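## Task

Remove the marker's cap, then draw the numeral 9 on the whiteboard and no other marks; the top of the 9 must face the whiteboard's long side that lies farthest from the robot.

## Robot and tools

ROBOT. Two six-joint arms, left_arm and right_arm, each with a two-finger gripper. In every row and every per-joint list the joint order is: shoulder, elbow, waist, wrist pitch, wrist yaw, wrist roll. Stated ranges in rad: shoulder 0.000 to 3.142, elbow 0.000 to 3.142, waist -2.618 to 3.054, wrist pitch -1.571 to 1.571, wrist yaw -1.571 to 1.571, wrist roll -2.094 to 2.094; the true end of each may differ by up to 0.036 rad.

FRAME. One scene frame for both arms: origin on the table surface midway between the arms, +x out over the table, +z up, left_arm on the +y side (arm names are not image sides). Positions are metres, orientations are quaternions w,x,y,z. On a gripper, the fingers point along its +z and separate along its y; the reported position is between the pads, about 1 cm short of the fingertips, and can be off, more so at long reach. Base mounting plates and the metal frame behind the arms are fixed obstacles.

ROW FORMAT. A row is one flat list of 14 numbers, each in [-1, 1]: left_arm's 6 joint values then its opening, then right_arm's 6 joint values then its opening. Both arms are always included. Joint values are scaled offsets, not angles: 1.0 equals 1.258 rad for shoulder, 1.238 elbow, 1.202 waist, 2.073 wrist pitch, 2.022 wrist yaw and wrist roll. Opening is absolute: +1 fully open, -1 closed. Optionally 12 more numbers in [0, 1] may follow (26 total): a position-gain scale per joint, left's 6 then right's 6, in the joint order above; it persists until changed.

execute_actions(actions). actions is a list of up to 15 actions; each action is a table of up to 15 rows, one row per 1/30 s control step; an action always lasts 15 steps (0.5 s), repeating its final row if shorter. Every row's joint offsets are measured from the arm's angles at the beginning of that action, not from the previous row; for a call's first action that means the angles last reported. An action asking any joint to go more than 0.036 rad beyond its range end (relative to the start angles) is refused for both arms; if the first action fails this, or any action is malformed, the whole call does nothing. Over-range requests are clipped at the real end and may report joint sent to its limit. An empty list just returns the current state and images.

move(target, speed, blocking). target is one row as above; its offsets are taken from the Joint positions in the most recent result that shows them. All joints travel together, reaching their goals at the same moment, so the hand follows a curve. speed (rad/s, 0.01 to 2, default 0.5) caps the joint with the longest way to go; the path lasts between 0.5 and 10 s and is cut off at 10 s. Openings are applied at the start. Moves ignore obstacles and the other arm; faster moves and targets set deeper past a contact hit and press harder. blocking=false returns after 0.5 s while motion continues; poll with wait(0), and send no new rows or moves until its end shows, or call stop. The result adds a move: line giving the ending (done, off_target, moving, held, fault), limits=held or limits=none, and each arm's joint farthest from target.

wait(seconds), 0 to 10: lets time pass with arms holding their last command; ends early when a running move finishes. stop(): brakes a running move (needs some room); fingers keep moving. zoom_image(camera, region): region [x0, y0, x1, y1] in pixels, top-left origin, at most 504 by 504. finished_scene(scene): ends the numbered scene permanently; the goal must already hold and keep holding. Its result may name one failure; it never confirms success.

CAMERAS, all 504x504: cam_head_left, cam_head_right, cam_high, cam_low, cam_left_wrist, cam_right_wrist. Calibration (pinhole plus radial, world-to-camera transforms) is supplied and may be slightly off; wrist camera poses follow the reported joints.

RESULTS. The state line gives each gripper's position and quaternion. Joint positions and Joint velocities list each arm's six joints (rad, rad/s) plus finger-pad gap (m; 0.094 when fully open). Joint targets shows where joints are currently driven. grip_measured is the opening on the command scale (each gripper may read off by about 1 mm). Torques are total drive output and are noisy. Calls that ran actions list step readings; HELD marks steps where an arm was held back. joint command not followed means a clearance check altered targets. too close warns of proximity to the other arm or its plate/frame. MOTOR HOT appears from 75 °C; OVER-TEMPERATURE FAULT means the arm was stopped (90 °C) or went limp (100 °C).

MOTION LIMITS. Each step, a joint's target stays within a lead of its measured angle: 0.202 rad waist, 0.258 shoulder, 0.238 elbow, 0.573 wrist pitch, 0.522 wrist yaw and roll; and targets that would move the hand more than 70 mm are scaled back. Big changes therefore take several actions; finish any leftover in the next action. Zero offsets let an arm sag, so in a reply's first call command back to the wanted angles, then zeros, correcting any shortfall.

GRIPPING. To hold the marker or cap, command an opening about 0.03 under grip_measured; smaller differences grip more lightly. Thin parts get less force.

AVOID. Knocking or placing anything off the table fails the task. Don't let arms collide or push each other. Avoid drops, slips, slams and hard pressing on the board; keep writing contact gentle. Loose items may get nudged occasionally. Long holding heats motors. Thinking time lets the simulation run under the last command.

Each tool is called after "Call:" by a JSON object that holds its "op" and its "data", one argument or row to a line.

## Session

Call:
{"op": "execute_actions", "data": {
  "actions": []
}}

Scene clock: 0.00 s.
left_arm: end_effector_position=(+0.3832, +0.4312, +0.1864) grip_measured=+1.000 end_effector_quat_wxyz=(+0.365, -0.014, +0.931, +0.001) | right_arm: end_effector_position=(+0.6256, -0.3029, +0.3402) grip_measured=+1.000 end_effector_quat_wxyz=(-0.570, +0.643, -0.418, +0.294)
Joint names: [shoulder, elbow, waist, wrist pitch, wrist yaw, wrist roll]
Joint positions: left_arm=[1.533 0.537 0.501 0.449 0.225 0.518 0.094] | right_arm=[ 1.849  1.284 -0.435  0.506 -0.729 -1.913  0.094]
Joint velocities: left_arm=[-0.002  0.007  0.007 -0.051 -0.051 -0.037  0.   ] | right_arm=[ 0.012  0.002 -0.007 -0.037 -0.081  0.081  0.   ]
Joint torques (N m, as the arm reports them, + toward a larger angle): no reading
Motor temperatures (°C, as the motors report them): left_arm=[24 26 22 23 24 26] | right_arm=[24 23 26 26 23 25]
Joint targets: left_arm=[1.530 0.540 0.499 0.443 0.231 0.519] | right_arm=[1.836 1.293 -0.430 0.503 -0.739 -1.903]
Joint stiffness scale: left_arm=[1. 1. 1. 1. 1. 1.] | right_arm=[1. 1. 1. 1. 1. 1.]

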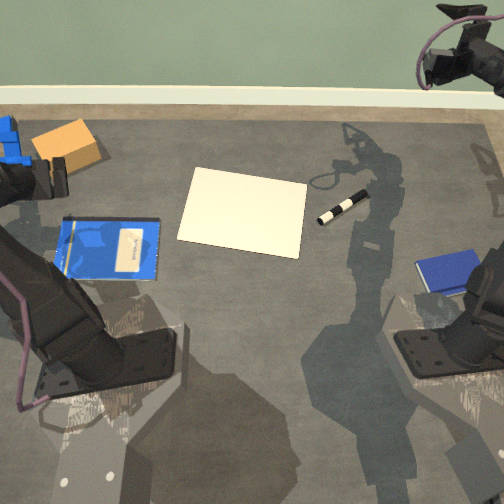

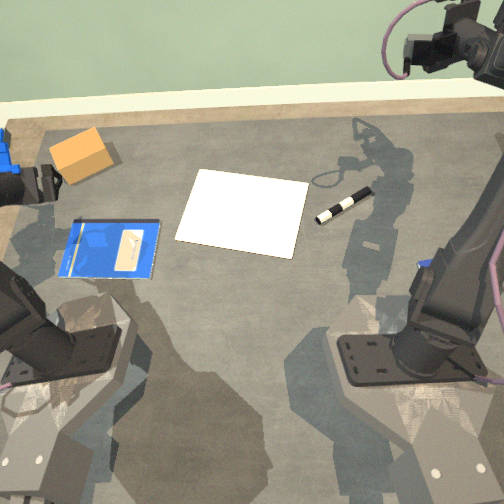

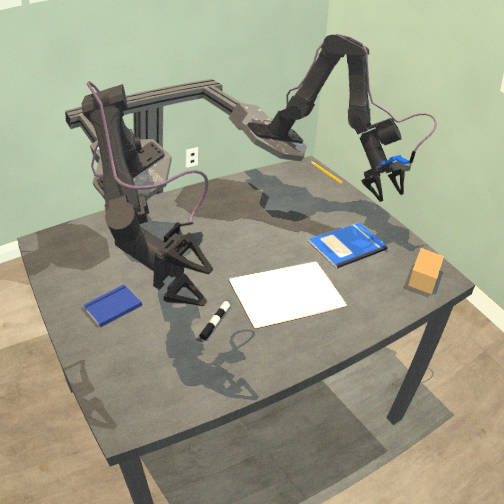

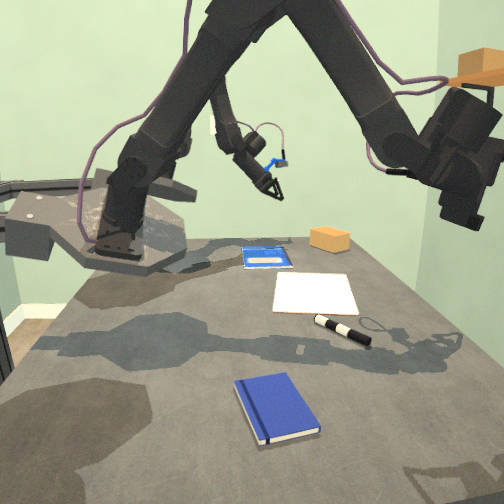

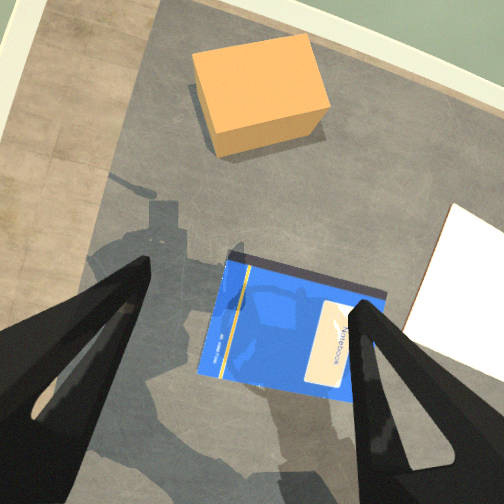

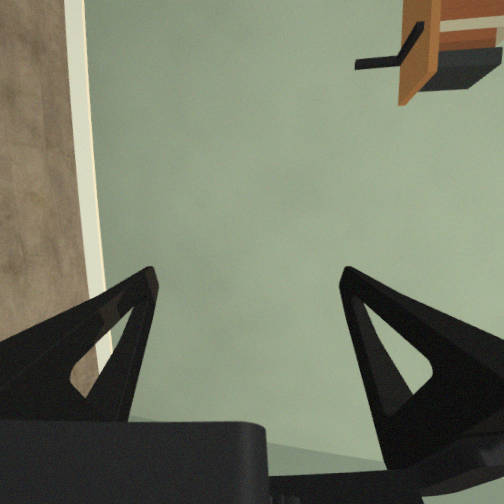

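Call:
{"op": "zoom_image", "data": {
  "camera": "cam_head_left",
  "region": [300,170,390,240]
}}

Call:
{"op": "execute_actions", "data": {
  "actions": [
    [[0,0,0,0,0,0,1,0,0,0,0,0,0,1]]
  ]
}}

Call:
{"op": "move", "data": {
  "target": [0,0,0.3,0,0,0,1,0,0,0.3,0,0,0,1],
  "speed": 1
}}

Region (300, 170, 390, 240) of cam_head_left's 504x504 image, scaled by 5.600, with more detail than that image has.

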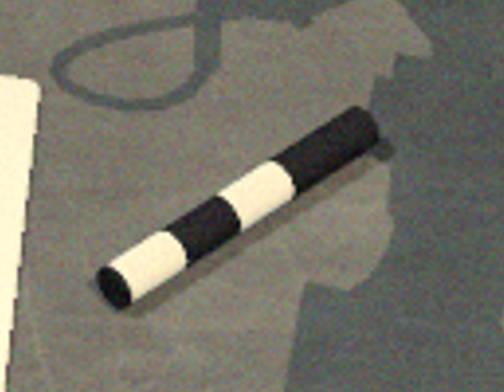

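Scene clock: 1.97 s.
left_arm: end_effector_position=(+0.3832, +0.4312, +0.1864) grip_measured=+1.000 end_effector_quat_wxyz=(+0.365, -0.014, +0.931, +0.001) | right_arm: end_effector_position=(+0.6258, -0.3035, +0.3399) grip_measured=+1.000 end_effector_quat_wxyz=(-0.568, +0.644, -0.418, +0.296)
Joint names: [shoulder, elbow, waist, wrist pitch, wrist yaw, wrist roll]
Joint positions: left_arm=[1.533 0.537 0.501 0.449 0.225 0.518 0.094] | right_arm=[ 1.849  1.284 -0.435  0.506 -0.725 -1.917  0.094]
Joint velocities: left_arm=[ 0.002 -0.002  0.012  0.081 -0.051 -0.007  0.   ] | right_arm=[ 0.002  0.002 -0.022 -0.022 -0.022  0.007  0.   ]
Joint torques (N m, as the arm reports them, + toward a larger angle): left_arm=[-6.13  4.44 -0.92  1.49  0.3   0.02] | right_arm=[-12.2    6.63   2.07   1.41  -0.31   0.05]
Motor temperatures (°C, as the motors report them): left_arm=[24 26 22 23 24 26] | right_arm=[25 23 26 26 23 25]
Joint targets: left_arm=[1.533 0.537 0.501 0.449 0.225 0.518] | right_arm=[1.849 1.284 -0.435 0.506 -0.729 -1.913]
Joint stiffness scale: left_arm=[1. 1. 1. 1. 1. 1.] | right_arm=[1. 1. 1. 1. 1. 1.]
Step readings (joint positions):
0: left_arm=[1.533 0.537 0.501 0.449 0.225 0.518] | right_arm=[1.849 1.284 -0.435 0.506 -0.729 -1.913]
1: left_arm=[1.533 0.537 0.501 0.449 0.225 0.518] | right_arm=[1.849 1.284 -0.435 0.506 -0.729 -1.913]
2: left_arm=[1.533 0.537 0.501 0.449 0.225 0.518] | right_arm=[1.849 1.284 -0.435 0.506 -0.728 -1.914]
4: left_arm=[1.533 0.537 0.501 0.449 0.225 0.518] | right_arm=[1.849 1.284 -0.435 0.506 -0.727 -1.915]
8: left_arm=[1.533 0.537 0.501 0.449 0.225 0.518] | right_arm=[1.849 1.284 -0.435 0.506 -0.725 -1.916]
15: Joint positions above
camera_calibration (this result's frames):
cam_right_wrist: T_world_to_cam=[[0.177702, 0.019064, 0.9839, -0.437715], [-0.132987, -0.990176, 0.0432043, -0.214656], [0.975057, -0.138523, -0.173421, -0.485013], [0, 0, 0, 1]] pos_world=[0.522152, -0.271388, 0.35583]

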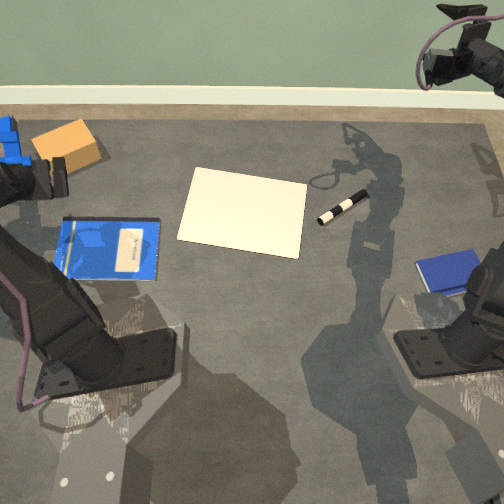

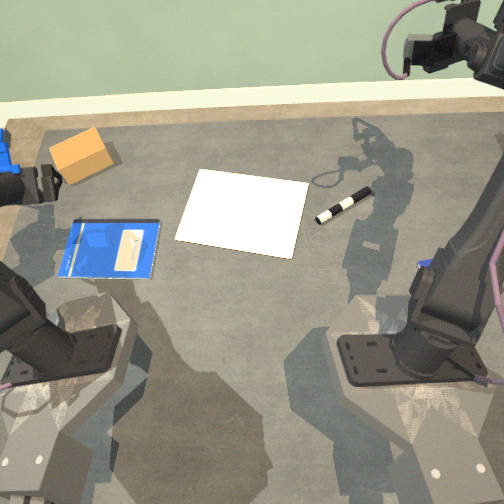

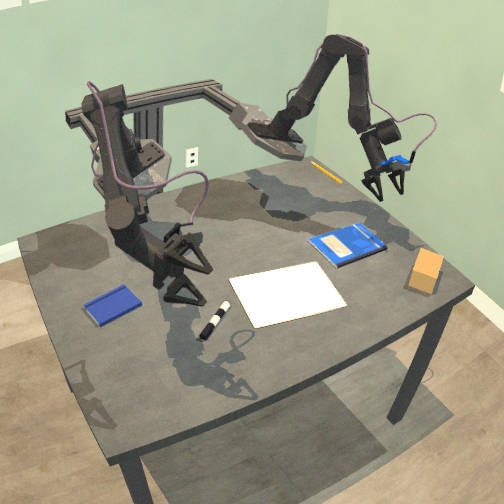

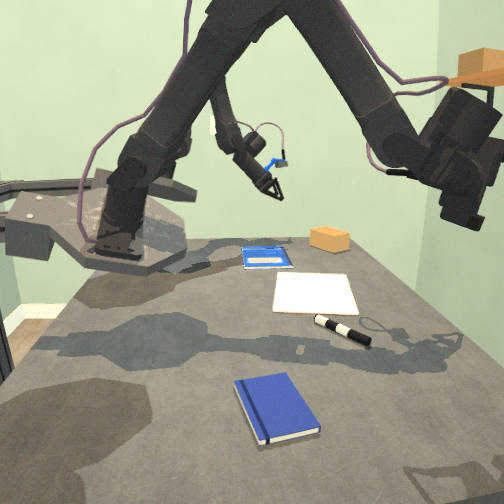

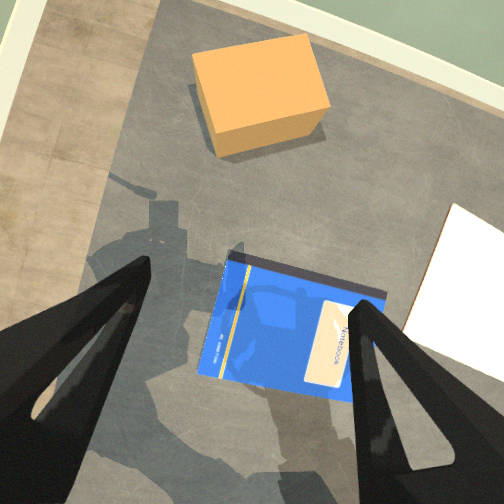

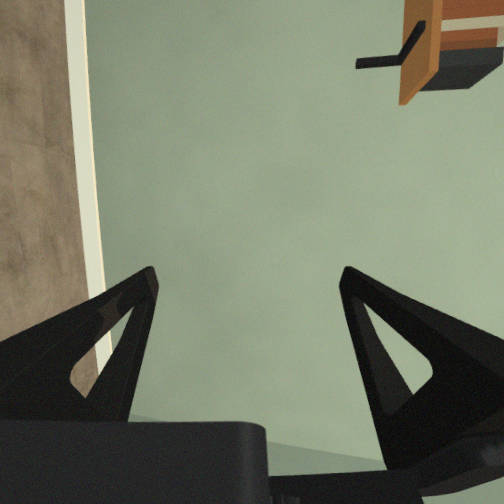

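Scene clock: 2.93 s.
left_arm: end_effector_position=(+0.2964, +0.5465, +0.1659) grip_measured=+1.000 end_effector_quat_wxyz=(+0.302, -0.152, +0.936, +0.103) | right_arm: end_effector_position=(+0.6081, -0.1189, +0.4025) grip_measured=+1.000 end_effector_quat_wxyz=(-0.661, +0.658, -0.293, +0.211)
Joint names: [shoulder, elbow, waist, wrist pitch, wrist yaw, wrist roll]
Joint positions: left_arm=[1.533 0.537 0.861 0.449 0.218 0.518 0.094] | right_arm=[ 1.849  1.284 -0.075  0.506 -0.72  -1.922  0.094]
Joint velocities: left_arm=[ 0.002 -0.012  0.017  0.022 -0.037  0.037  0.   ] | right_arm=[-0.007  0.007 -0.002  0.037 -0.051 -0.022  0.   ]
Joint torques (N m, as the arm reports them, + toward a larger angle): left_arm=[-6.27  4.29  0.08  1.48  0.27  0.03] | right_arm=[-11.43   6.8    3.34   1.39  -0.33   0.08]
Motor temperatures (°C, as the motors report them): left_arm=[24 26 22 23 24 26] | right_arm=[25 23 26 26 23 25]
Joint targets: left_arm=[1.533 0.537 0.862 0.449 0.225 0.518] | right_arm=[1.849 1.284 -0.074 0.506 -0.725 -1.917]
Joint stiffness scale: left_arm=[1. 1. 1. 1. 1. 1.] | right_arm=[1. 1. 1. 1. 1. 1.]
move: done; limits=none; left_arm: farthest joint: the wrist yaw, 0.007 radians from its target (0.000 radians at the start); right_arm: farthest joint: the wrist yaw, 0.005 radians from its target (0.000 radians at the start)
camera_calibration (this result's frames):
cam_left_wrist: T_world_to_cam=[[0.538368, -0.842649, -0.0101723, 0.302635], [-0.838988, -0.537084, 0.087405, 0.550005], [-0.0791151, -0.0385216, -0.996121, 0.310941], [0, 0, 0, 1]] pos_world=[0.323119, 0.562392, 0.26474]
cam_right_wrist: T_world_to_cam=[[0.0785847, -0.0411244, 0.996059, -0.451412], [0.191165, -0.979985, -0.0555429, -0.193101], [0.978407, 0.194777, -0.0691502, -0.435712], [0, 0, 0, 1]] pos_world=[0.498692, -0.122934, 0.408778]

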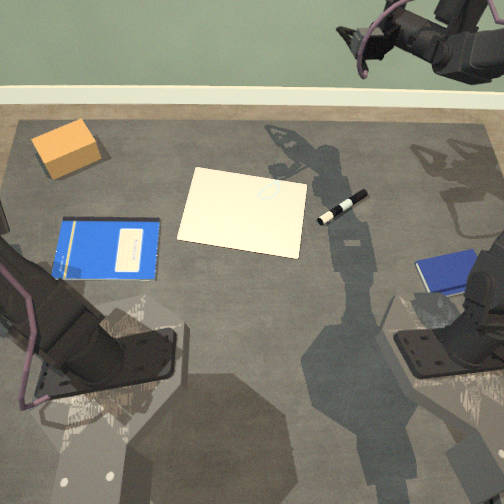

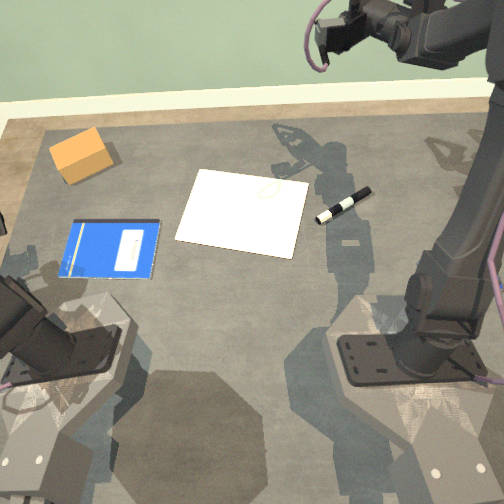

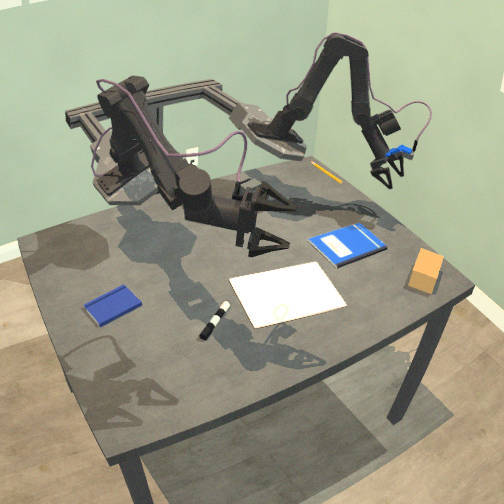

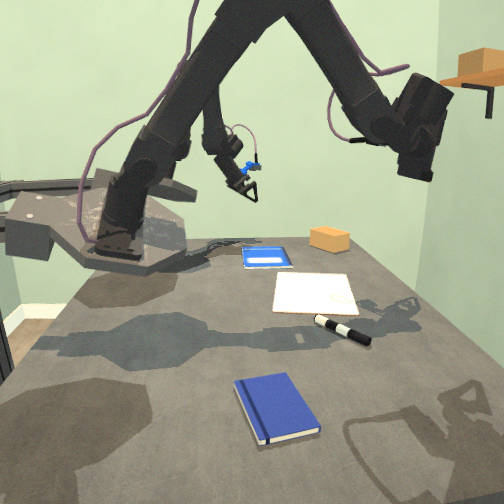

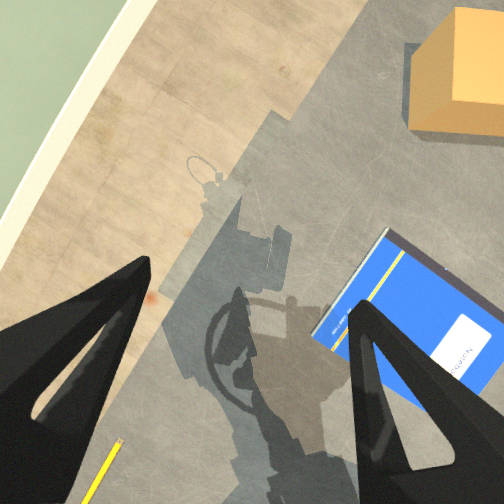

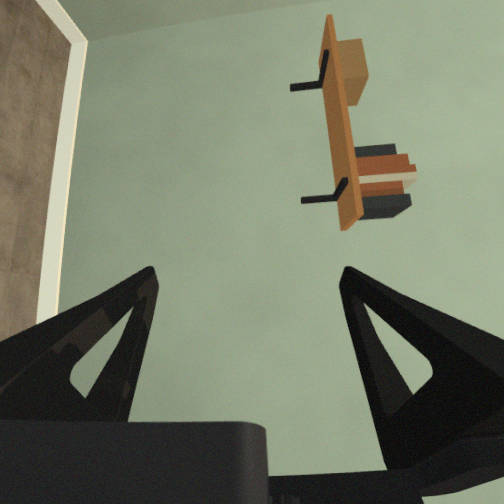

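Call:
{"op": "zoom_image", "data": {
  "camera": "cam_low",
  "region": [300,300,390,360]
}}

Call:
{"op": "zoom_image", "data": {
  "camera": "cam_high",
  "region": [180,290,250,350]
}}

Call:
{"op": "move", "data": {
  "target": [-0.2,0,-0.3,0,-0.11,0,1,0,0,0,0,0.357,0,1],
  "speed": 1
}}

Call:
{"op": "move", "data": {
  "target": [0,0.2,0,0,0,0,1,0,0,0,-0.3,0,0,1],
  "speed": 1
}}

Region (300, 300, 390, 360) of cam_low's 504x504 image, scaled by 5.600, with more detail than that image has.

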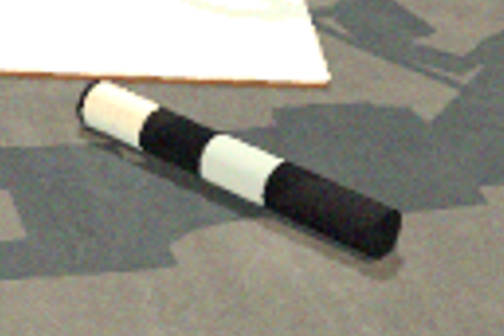

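Region (180, 290, 250, 350) of cam_high's 504x504 image, scaled by 7.200, with more detail than that image has; it fills the top 432 rows of this view, and the rest is white.

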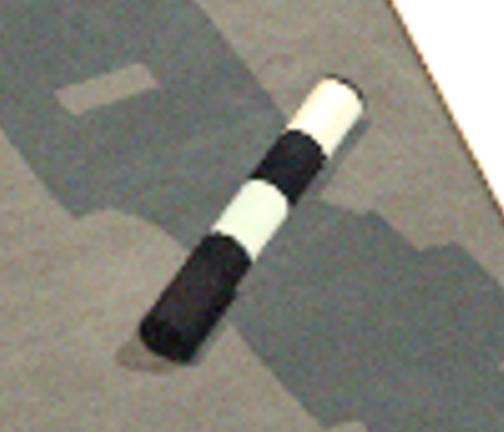

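Scene clock: 7.87 s.
left_arm: end_effector_position=(+0.3834, +0.4981, +0.2601) grip_measured=+1.000 end_effector_quat_wxyz=(+0.401, -0.061, +0.901, +0.154) | right_arm: end_effector_position=(+0.6561, -0.2242, +0.3516) grip_measured=+1.000 end_effector_quat_wxyz=(-0.440, +0.626, -0.518, +0.381)
Joint names: [shoulder, elbow, waist, wrist pitch, wrist yaw, wrist roll]
Joint positions: left_arm=[ 1.297  0.537  0.508  0.453 -0.002  0.518  0.094] | right_arm=[ 1.849  1.284 -0.075  0.506  0.005 -1.926  0.094]
Joint velocities: left_arm=[ 0.007 -0.002 -0.017 -0.051 -0.051  0.037  0.   ] | right_arm=[ 0.002 -0.007  0.022  0.022  0.037  0.081  0.   ]
Joint torques (N m, as the arm reports them, + toward a larger angle): left_arm=[-6.48  5.75 -1.29  1.77  0.12  0.02] | right_arm=[-11.61   6.93   3.17   1.54  -0.24   0.06]
Motor temperatures (°C, as the motors report them): left_arm=[25 26 22 24 24 26] | right_arm=[26 24 26 27 23 25]
Joint targets: left_arm=[1.281 0.537 0.501 0.449 -0.004 0.518] | right_arm=[1.849 1.284 -0.075 0.506 0.002 -1.922]
Joint stiffness scale: left_arm=[1. 1. 1. 1. 1. 1.] | right_arm=[1. 1. 1. 1. 1. 1.]
move: done; limits=none; left_arm: farthest joint: the shoulder, 0.015 radians from its target (0.251 radians at the start); right_arm: farthest joint: the wrist roll, 0.004 radians from its target (0.000 radians at the start)
camera_calibration (this result's frames):
cam_left_wrist: T_world_to_cam=[[0.41609, -0.904569, -0.09287, 0.315193], [-0.903618, -0.399894, -0.153491, 0.607892], [0.101705, 0.147785, -0.983776, 0.244528], [0, 0, 0, 1]] pos_world=[0.393284, 0.492068, 0.363139]
cam_right_wrist: T_world_to_cam=[[0.295879, 0.0973079, 0.950256, -0.504205], [-0.421878, -0.879207, 0.221392, 0.0191674], [0.857015, -0.466397, -0.219087, -0.48147], [0, 0, 0, 1]] pos_world=[0.569897, -0.158641, 0.369397]

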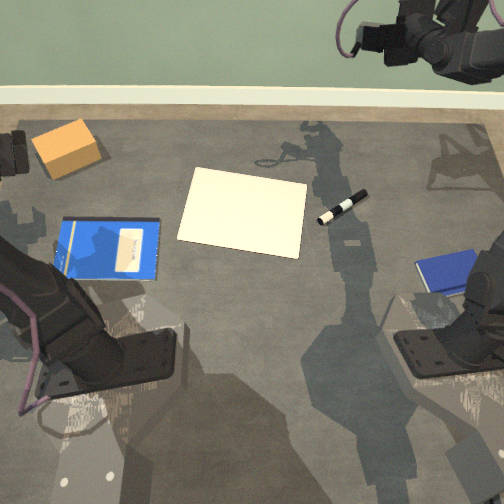

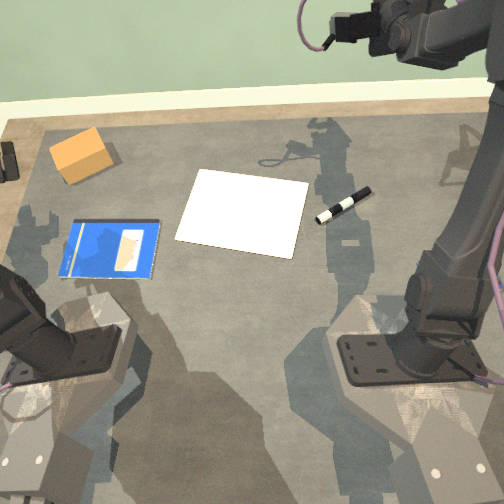

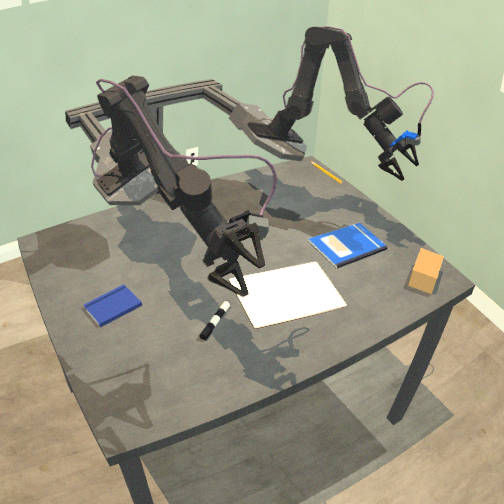

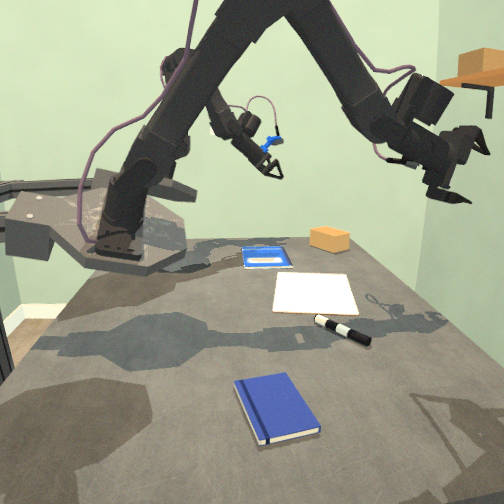

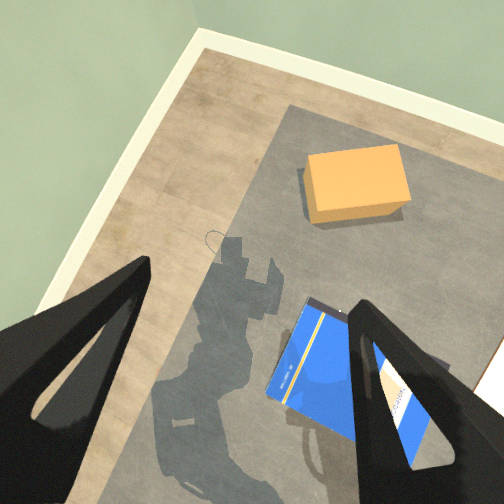

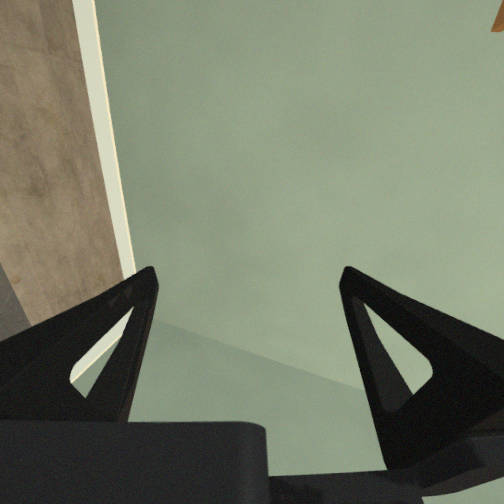

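Scene clock: 9.37 s.
left_arm: end_effector_position=(+0.4365, +0.5503, +0.3483) grip_measured=+1.000 end_effector_quat_wxyz=(+0.487, -0.068, +0.845, +0.212) | right_arm: end_effector_position=(+0.5634, -0.1938, +0.2380) grip_measured=+1.000 end_effector_quat_wxyz=(-0.293, +0.763, -0.555, +0.155)
Joint names: [shoulder, elbow, waist, wrist pitch, wrist yaw, wrist roll]
Joint positions: left_arm=[ 1.297  0.766  0.508  0.46  -0.002  0.518  0.094] | right_arm=[ 1.849  1.284 -0.075 -0.105  0.012 -1.93   0.094]
Joint velocities: left_arm=[ 0.002 -0.007 -0.007 -0.007 -0.007 -0.022  0.   ] | right_arm=[ 0.007 -0.012  0.012  0.007 -0.022  0.051  0.   ]
Joint torques (N m, as the arm reports them, + toward a larger angle): left_arm=[-6.39  8.06 -0.72  1.91  0.17  0.03] | right_arm=[-11.1    6.44   3.03   0.94  -0.27   0.05]
Motor temperatures (°C, as the motors report them): left_arm=[25 26 22 24 24 26] | right_arm=[27 24 26 27 23 25]
Joint targets: left_arm=[1.297 0.785 0.508 0.453 -0.002 0.518] | right_arm=[1.849 1.284 -0.075 -0.116 0.004 -1.926]
Joint stiffness scale: left_arm=[1. 1. 1. 1. 1. 1.] | right_arm=[1. 1. 1. 1. 1. 1.]
move: done; limits=none; left_arm: farthest joint: the elbow, 0.019 radians from its target (0.247 radians at the start); right_arm: farthest joint: the wrist pitch, 0.010 radians from its target (0.622 radians at the start)
camera_calibration (this result's frames):
cam_left_wrist: T_world_to_cam=[[0.472554, -0.873354, -0.118091, 0.315492], [-0.835562, -0.40138, -0.375141, 0.738596], [0.280231, 0.275947, -0.919415, 0.147265], [0, 0, 0, 1]] pos_world=[0.426788, 0.531357, 0.449732]
cam_right_wrist: T_world_to_cam=[[0.739131, 0.23052, 0.632887, -0.520233], [-0.0617354, -0.912472, 0.404454, -0.220958], [0.670726, -0.338016, -0.660205, -0.177979], [0, 0, 0, 1]] pos_world=[0.490255, -0.141853, 0.301113]

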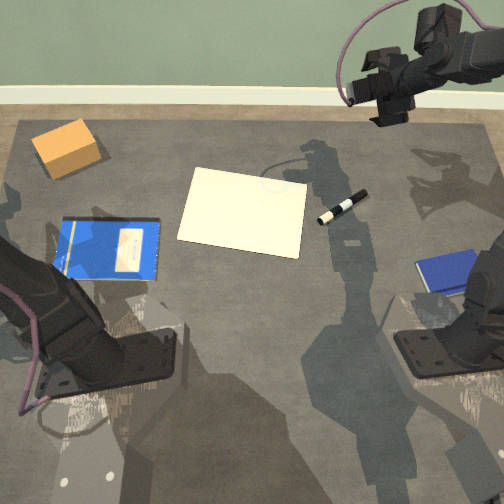

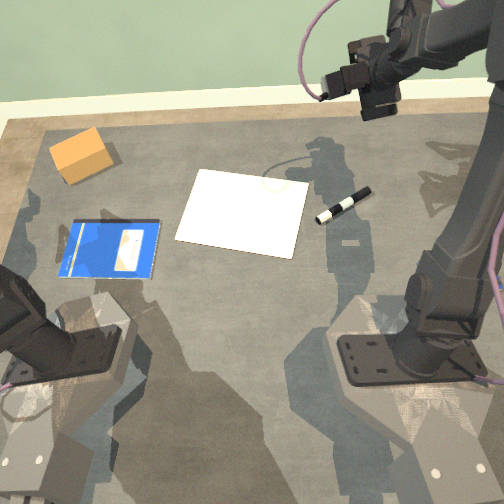

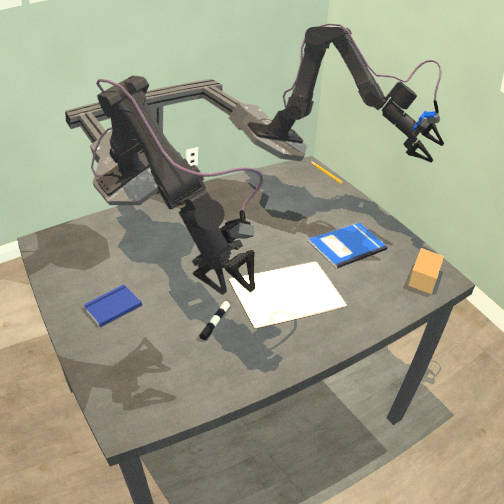

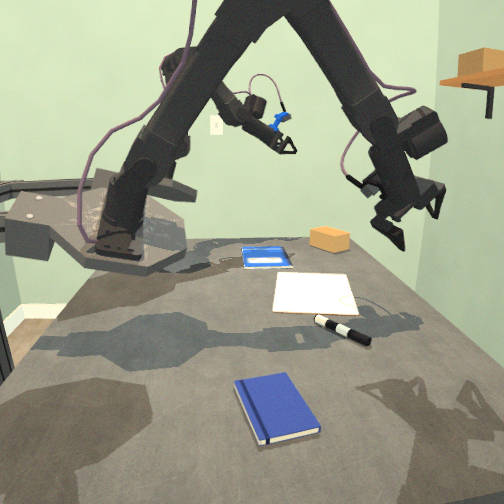

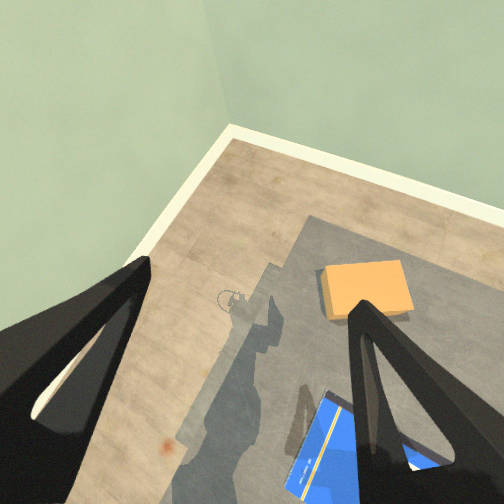

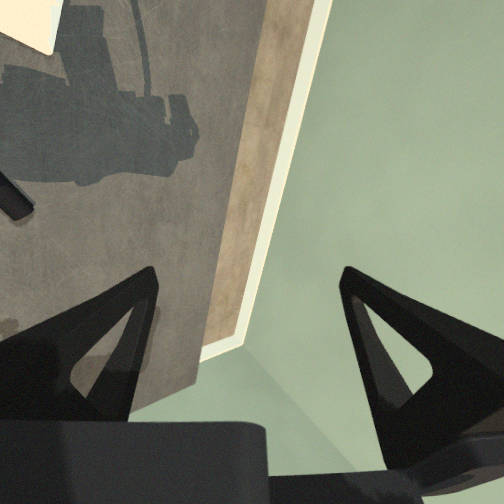

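Call:
{"op": "move", "data": {
  "target": [0.797,0.593,-0.992,-0.249,-0.035,0.009,1,0,0,-0.5,0,0,0,1],
  "speed": 1.2
}}

Scene clock: 15.23 s.
left_arm: end_effector_position=(+0.4725, -0.0769, +0.2429) grip_measured=+1.000 end_effector_quat_wxyz=(+0.330, +0.441, +0.814, -0.182) | right_arm: end_effector_position=(+0.4894, -0.4929, +0.1701) grip_measured=+1.000 end_effector_quat_wxyz=(+0.118, -0.616, +0.749, -0.215)
Joint names: [shoulder, elbow, waist, wrist pitch, wrist yaw, wrist roll]
Joint positions: left_arm=[ 2.307  1.477 -0.677 -0.041 -0.073  0.53   0.094] | right_arm=[ 1.849  1.284 -0.68  -0.106  0.023 -1.93   0.094]
Joint velocities: left_arm=[ 0.007  0.007 -0.002 -0.051  0.007  0.037  0.   ] | right_arm=[ 0.012 -0.007  0.022  0.051 -0.007 -0.007  0.   ]
Joint torques (N m, as the arm reports them, + toward a larger angle): left_arm=[-10.78   7.93  -5.36   1.32   0.33   0.1 ] | right_arm=[-11.99   6.06   1.2    0.92  -0.2    0.03]
Motor temperatures (°C, as the motors report them): left_arm=[26 27 22 25 24 26] | right_arm=[28 24 26 27 23 25]
Joint targets: left_arm=[2.299 1.500 -0.684 -0.056 -0.072 0.536] | right_arm=[1.849 1.284 -0.676 -0.105 0.012 -1.930]
Joint stiffness scale: left_arm=[1. 1. 1. 1. 1. 1.] | right_arm=[1. 1. 1. 1. 1. 1.]
move: off_target (left_arm); limits=none; left_arm: farthest joint: the elbow, 0.023 radians from its target (0.734 radians at the start); right_arm: farthest joint: the wrist yaw, 0.011 radians from its target (0.000 radians at the start)
camera_calibration (this result's frames):
cam_left_wrist: T_world_to_cam=[[-0.708462, -0.695362, 0.120636, 0.252017], [-0.702027, 0.711886, -0.0194024, 0.41354], [-0.0723876, -0.0984356, -0.992507, 0.368941], [0, 0, 0, 1]] pos_world=[0.495567, -0.0828335, 0.343798]
cam_right_wrist: T_world_to_cam=[[0.869696, -0.123393, 0.477915, -0.56555], [-0.427379, -0.67265, 0.60406, -0.20782], [0.246933, -0.7296, -0.637737, -0.263691], [0, 0, 0, 1]] pos_world=[0.468153, -0.401964, 0.227656]

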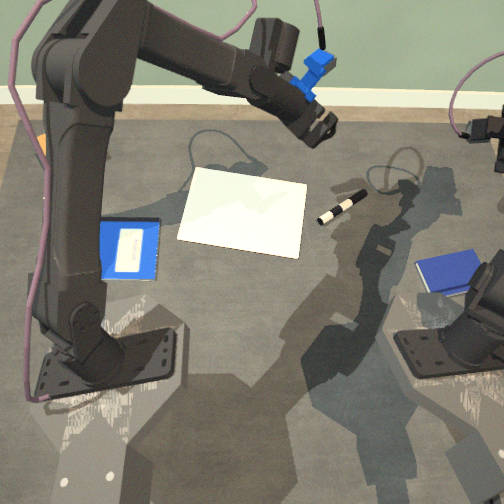

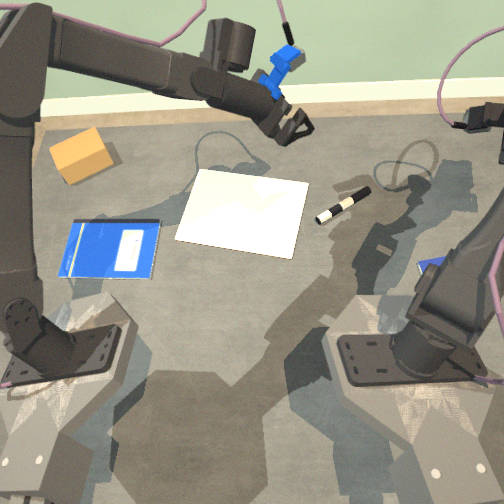

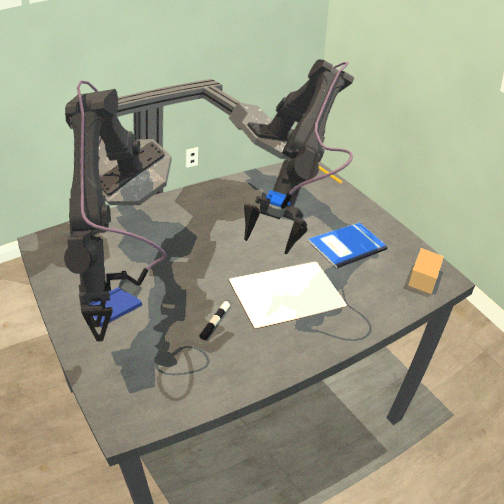

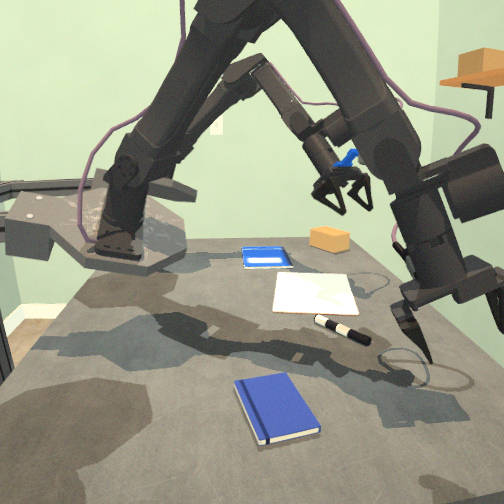

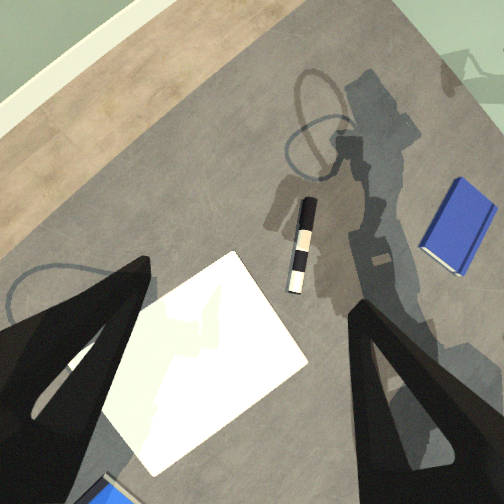

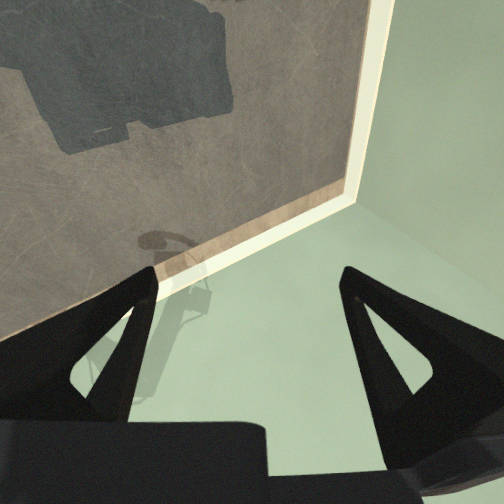

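Call:
{"op": "move", "data": {
  "target": [0.486,0.25,-0.006,0.16,0,0.003,1,0,0,0,0,0,0,1],
  "speed": 0.8
}}

Scene clock: 17.20 s.
left_arm: end_effector_position=(+0.4440, -0.1580, +0.0602) grip_measured=+1.000 end_effector_quat_wxyz=(+0.328, +0.442, +0.815, -0.182) | right_arm: end_effector_position=(+0.4890, -0.4935, +0.1700) grip_measured=+1.000 end_effector_quat_wxyz=(+0.117, -0.615, +0.749, -0.215)
Joint names: [shoulder, elbow, waist, wrist pitch, wrist yaw, wrist roll]
Joint positions: left_arm=[ 2.927  1.766 -0.677  0.286 -0.074  0.53   0.094] | right_arm=[ 1.849  1.284 -0.68  -0.106  0.027 -1.93   0.094]
Joint velocities: left_arm=[-0.007 -0.007 -0.012 -0.066 -0.081 -0.007  0.   ] | right_arm=[ 0.012  0.007 -0.017 -0.037  0.051  0.007  0.   ]
Joint torques (N m, as the arm reports them, + toward a larger angle): left_arm=[-12.26   6.69  -5.8    1.56   0.31   0.1 ] | right_arm=[-11.99   6.02   0.92   0.92  -0.08   0.01]
Motor temperatures (°C, as the motors report them): left_arm=[27 27 22 25 24 26] | right_arm=[28 24 26 28 23 25]
Joint targets: left_arm=[2.919 1.787 -0.684 0.291 -0.074 0.536] | right_arm=[1.849 1.284 -0.680 -0.106 0.023 -1.930]
Joint stiffness scale: left_arm=[1. 1. 1. 1. 1. 1.] | right_arm=[1. 1. 1. 1. 1. 1.]
move: off_target (left_arm); limits=none; left_arm: farthest joint: the elbow, 0.021 radians from its target (0.309 radians at the start); right_arm: farthest joint: the wrist yaw, 0.004 radians from its target (0.000 radians at the start)
camera_calibration (this result's frames):
cam_left_wrist: T_world_to_cam=[[-0.709068, -0.694733, 0.120698, 0.197852], [-0.701071, 0.712934, -0.0149839, 0.447151], [-0.0756398, -0.0952425, -0.992576, 0.179569], [0, 0, 0, 1]] pos_world=[0.467358, -0.164232, 0.161056]
cam_right_wrist: T_world_to_cam=[[0.870354, -0.123598, 0.476664, -0.565506], [-0.427464, -0.670177, 0.606743, -0.207521], [0.244457, -0.731838, -0.636124, -0.264234], [0, 0, 0, 1]] pos_world=[0.468076, -0.402347, 0.227382]

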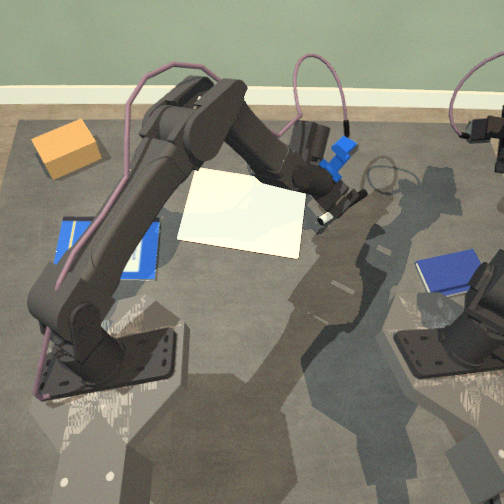

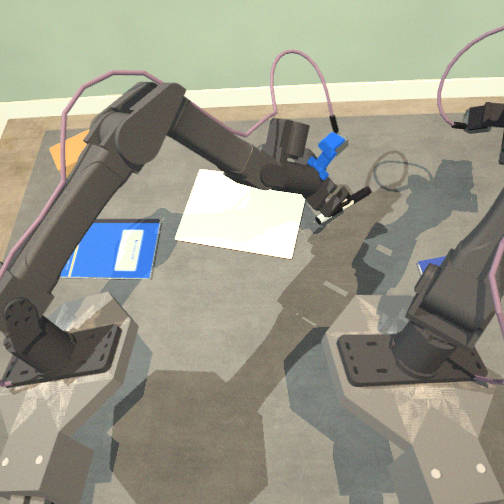

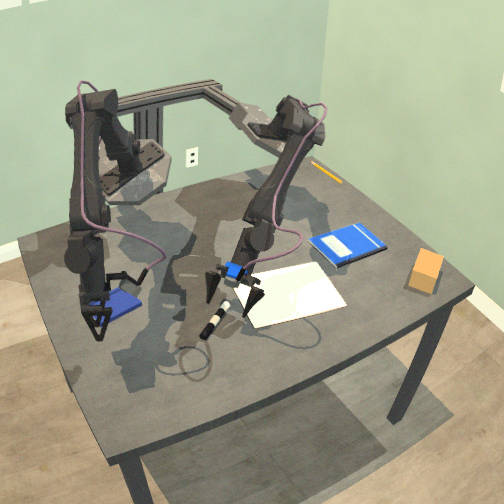

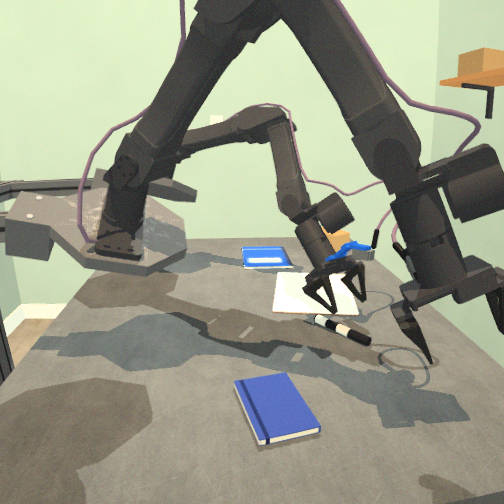

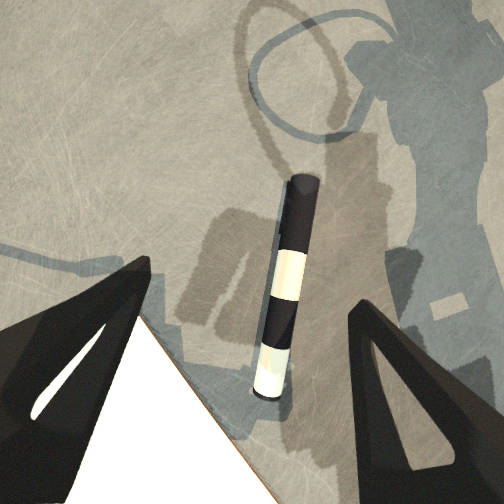

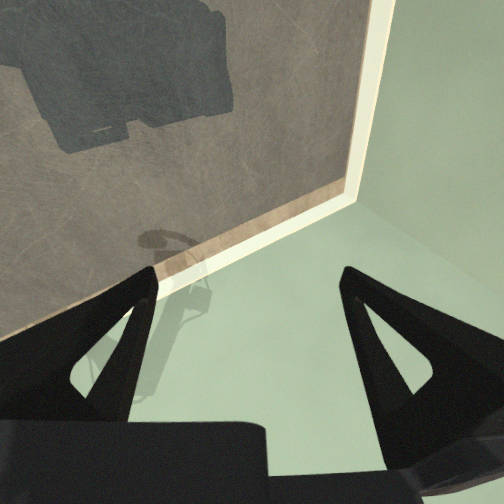

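Call:
{"op": "move", "data": {
  "target": [0.088,-0.003,-0.012,0.065,0,0.003,1,0,0,0,0,0,0,1],
  "speed": 0.3
}}

Scene clock: 19.03 s.
left_arm: end_effector_position=(+0.4218, -0.1629, +0.0214) grip_measured=+1.000 end_effector_quat_wxyz=(+0.336, +0.439, +0.813, -0.182) | right_arm: end_effector_position=(+0.4887, -0.4941, +0.1700) grip_measured=+1.000 end_effector_quat_wxyz=(+0.115, -0.615, +0.750, -0.216)
Joint names: [shoulder, elbow, waist, wrist pitch, wrist yaw, wrist roll]
Joint positions: left_arm=[ 3.039  1.766 -0.677  0.415 -0.074  0.53   0.094] | right_arm=[ 1.849  1.284 -0.68  -0.106  0.031 -1.93   0.094]
Joint velocities: left_arm=[-0.012 -0.007 -0.007  0.037  0.007 -0.007  0.   ] | right_arm=[ 0.007 -0.002 -0.002  0.037 -0.022 -0.007  0.   ]
Joint torques (N m, as the arm reports them, + toward a larger angle): left_arm=[-11.51   4.5   -6.21   1.56   0.3    0.09] | right_arm=[-12.     6.04   0.96   0.91  -0.09   0.02]
Motor temperatures (°C, as the motors report them): left_arm=[27 27 22 25 24 26] | right_arm=[28 24 26 28 23 25]
Joint targets: left_arm=[3.038 1.762 -0.691 0.420 -0.074 0.536] | right_arm=[1.849 1.284 -0.680 -0.106 0.027 -1.930]
Joint stiffness scale: left_arm=[1. 1. 1. 1. 1. 1.] | right_arm=[1. 1. 1. 1. 1. 1.]
move: done; limits=none; left_arm: farthest joint: the waist, 0.014 radians from its target (0.014 radians at the start); right_arm: farthest joint: the wrist yaw, 0.004 radians from its target (0.000 radians at the start)
camera_calibration (this result's frames):
cam_left_wrist: T_world_to_cam=[[-0.705665, -0.698568, 0.118488, 0.181301], [-0.705778, 0.707776, -0.03049, 0.435952], [-0.0625637, -0.105142, -0.992487, 0.131735], [0, 0, 0, 1]] pos_world=[0.443865, -0.168055, 0.122555]
cam_right_wrist: T_world_to_cam=[[0.871008, -0.123807, 0.475412, -0.565462], [-0.42754, -0.667696, 0.609419, -0.20722], [0.24198, -0.734067, -0.634501, -0.264776], [0, 0, 0, 1]] pos_world=[0.467998, -0.402731, 0.22711]

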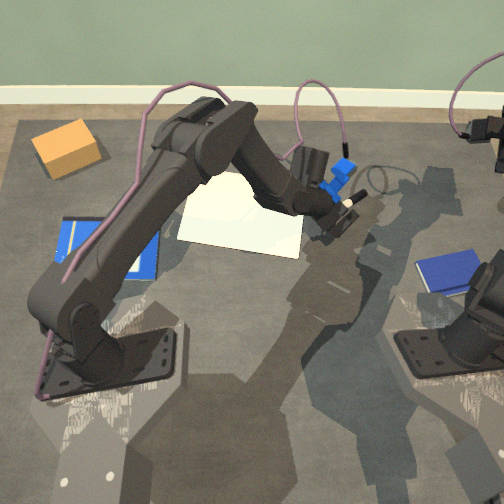

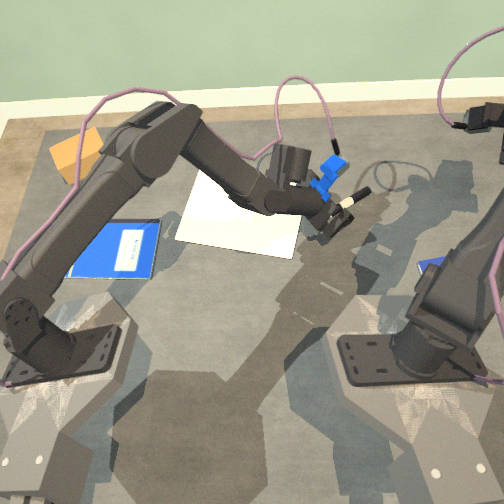

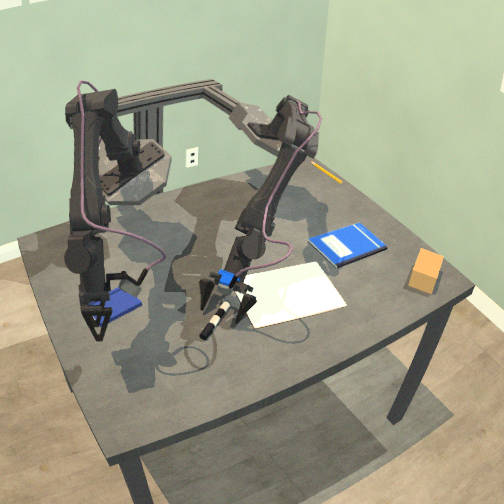

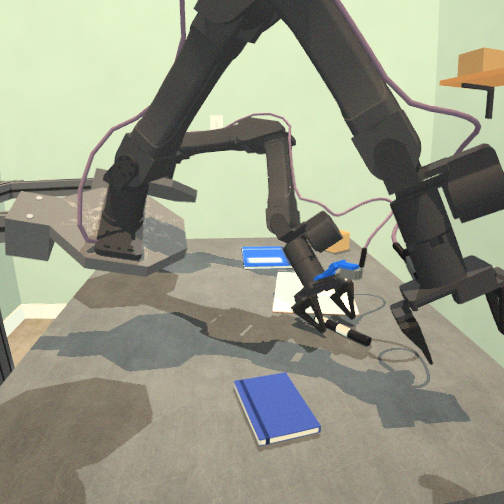

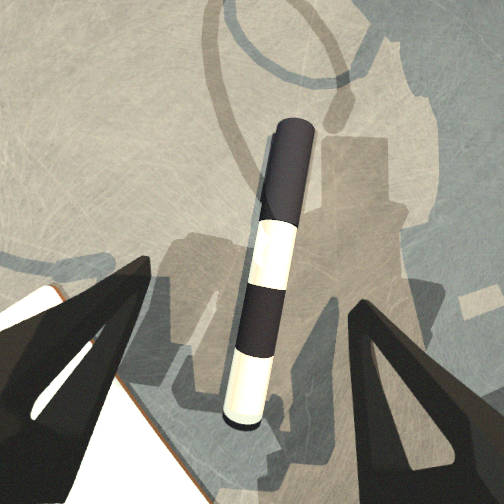

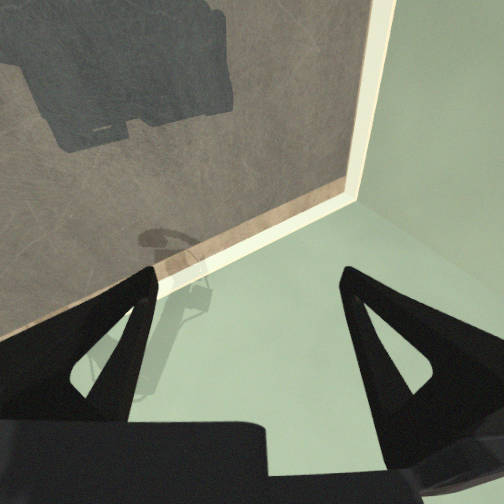

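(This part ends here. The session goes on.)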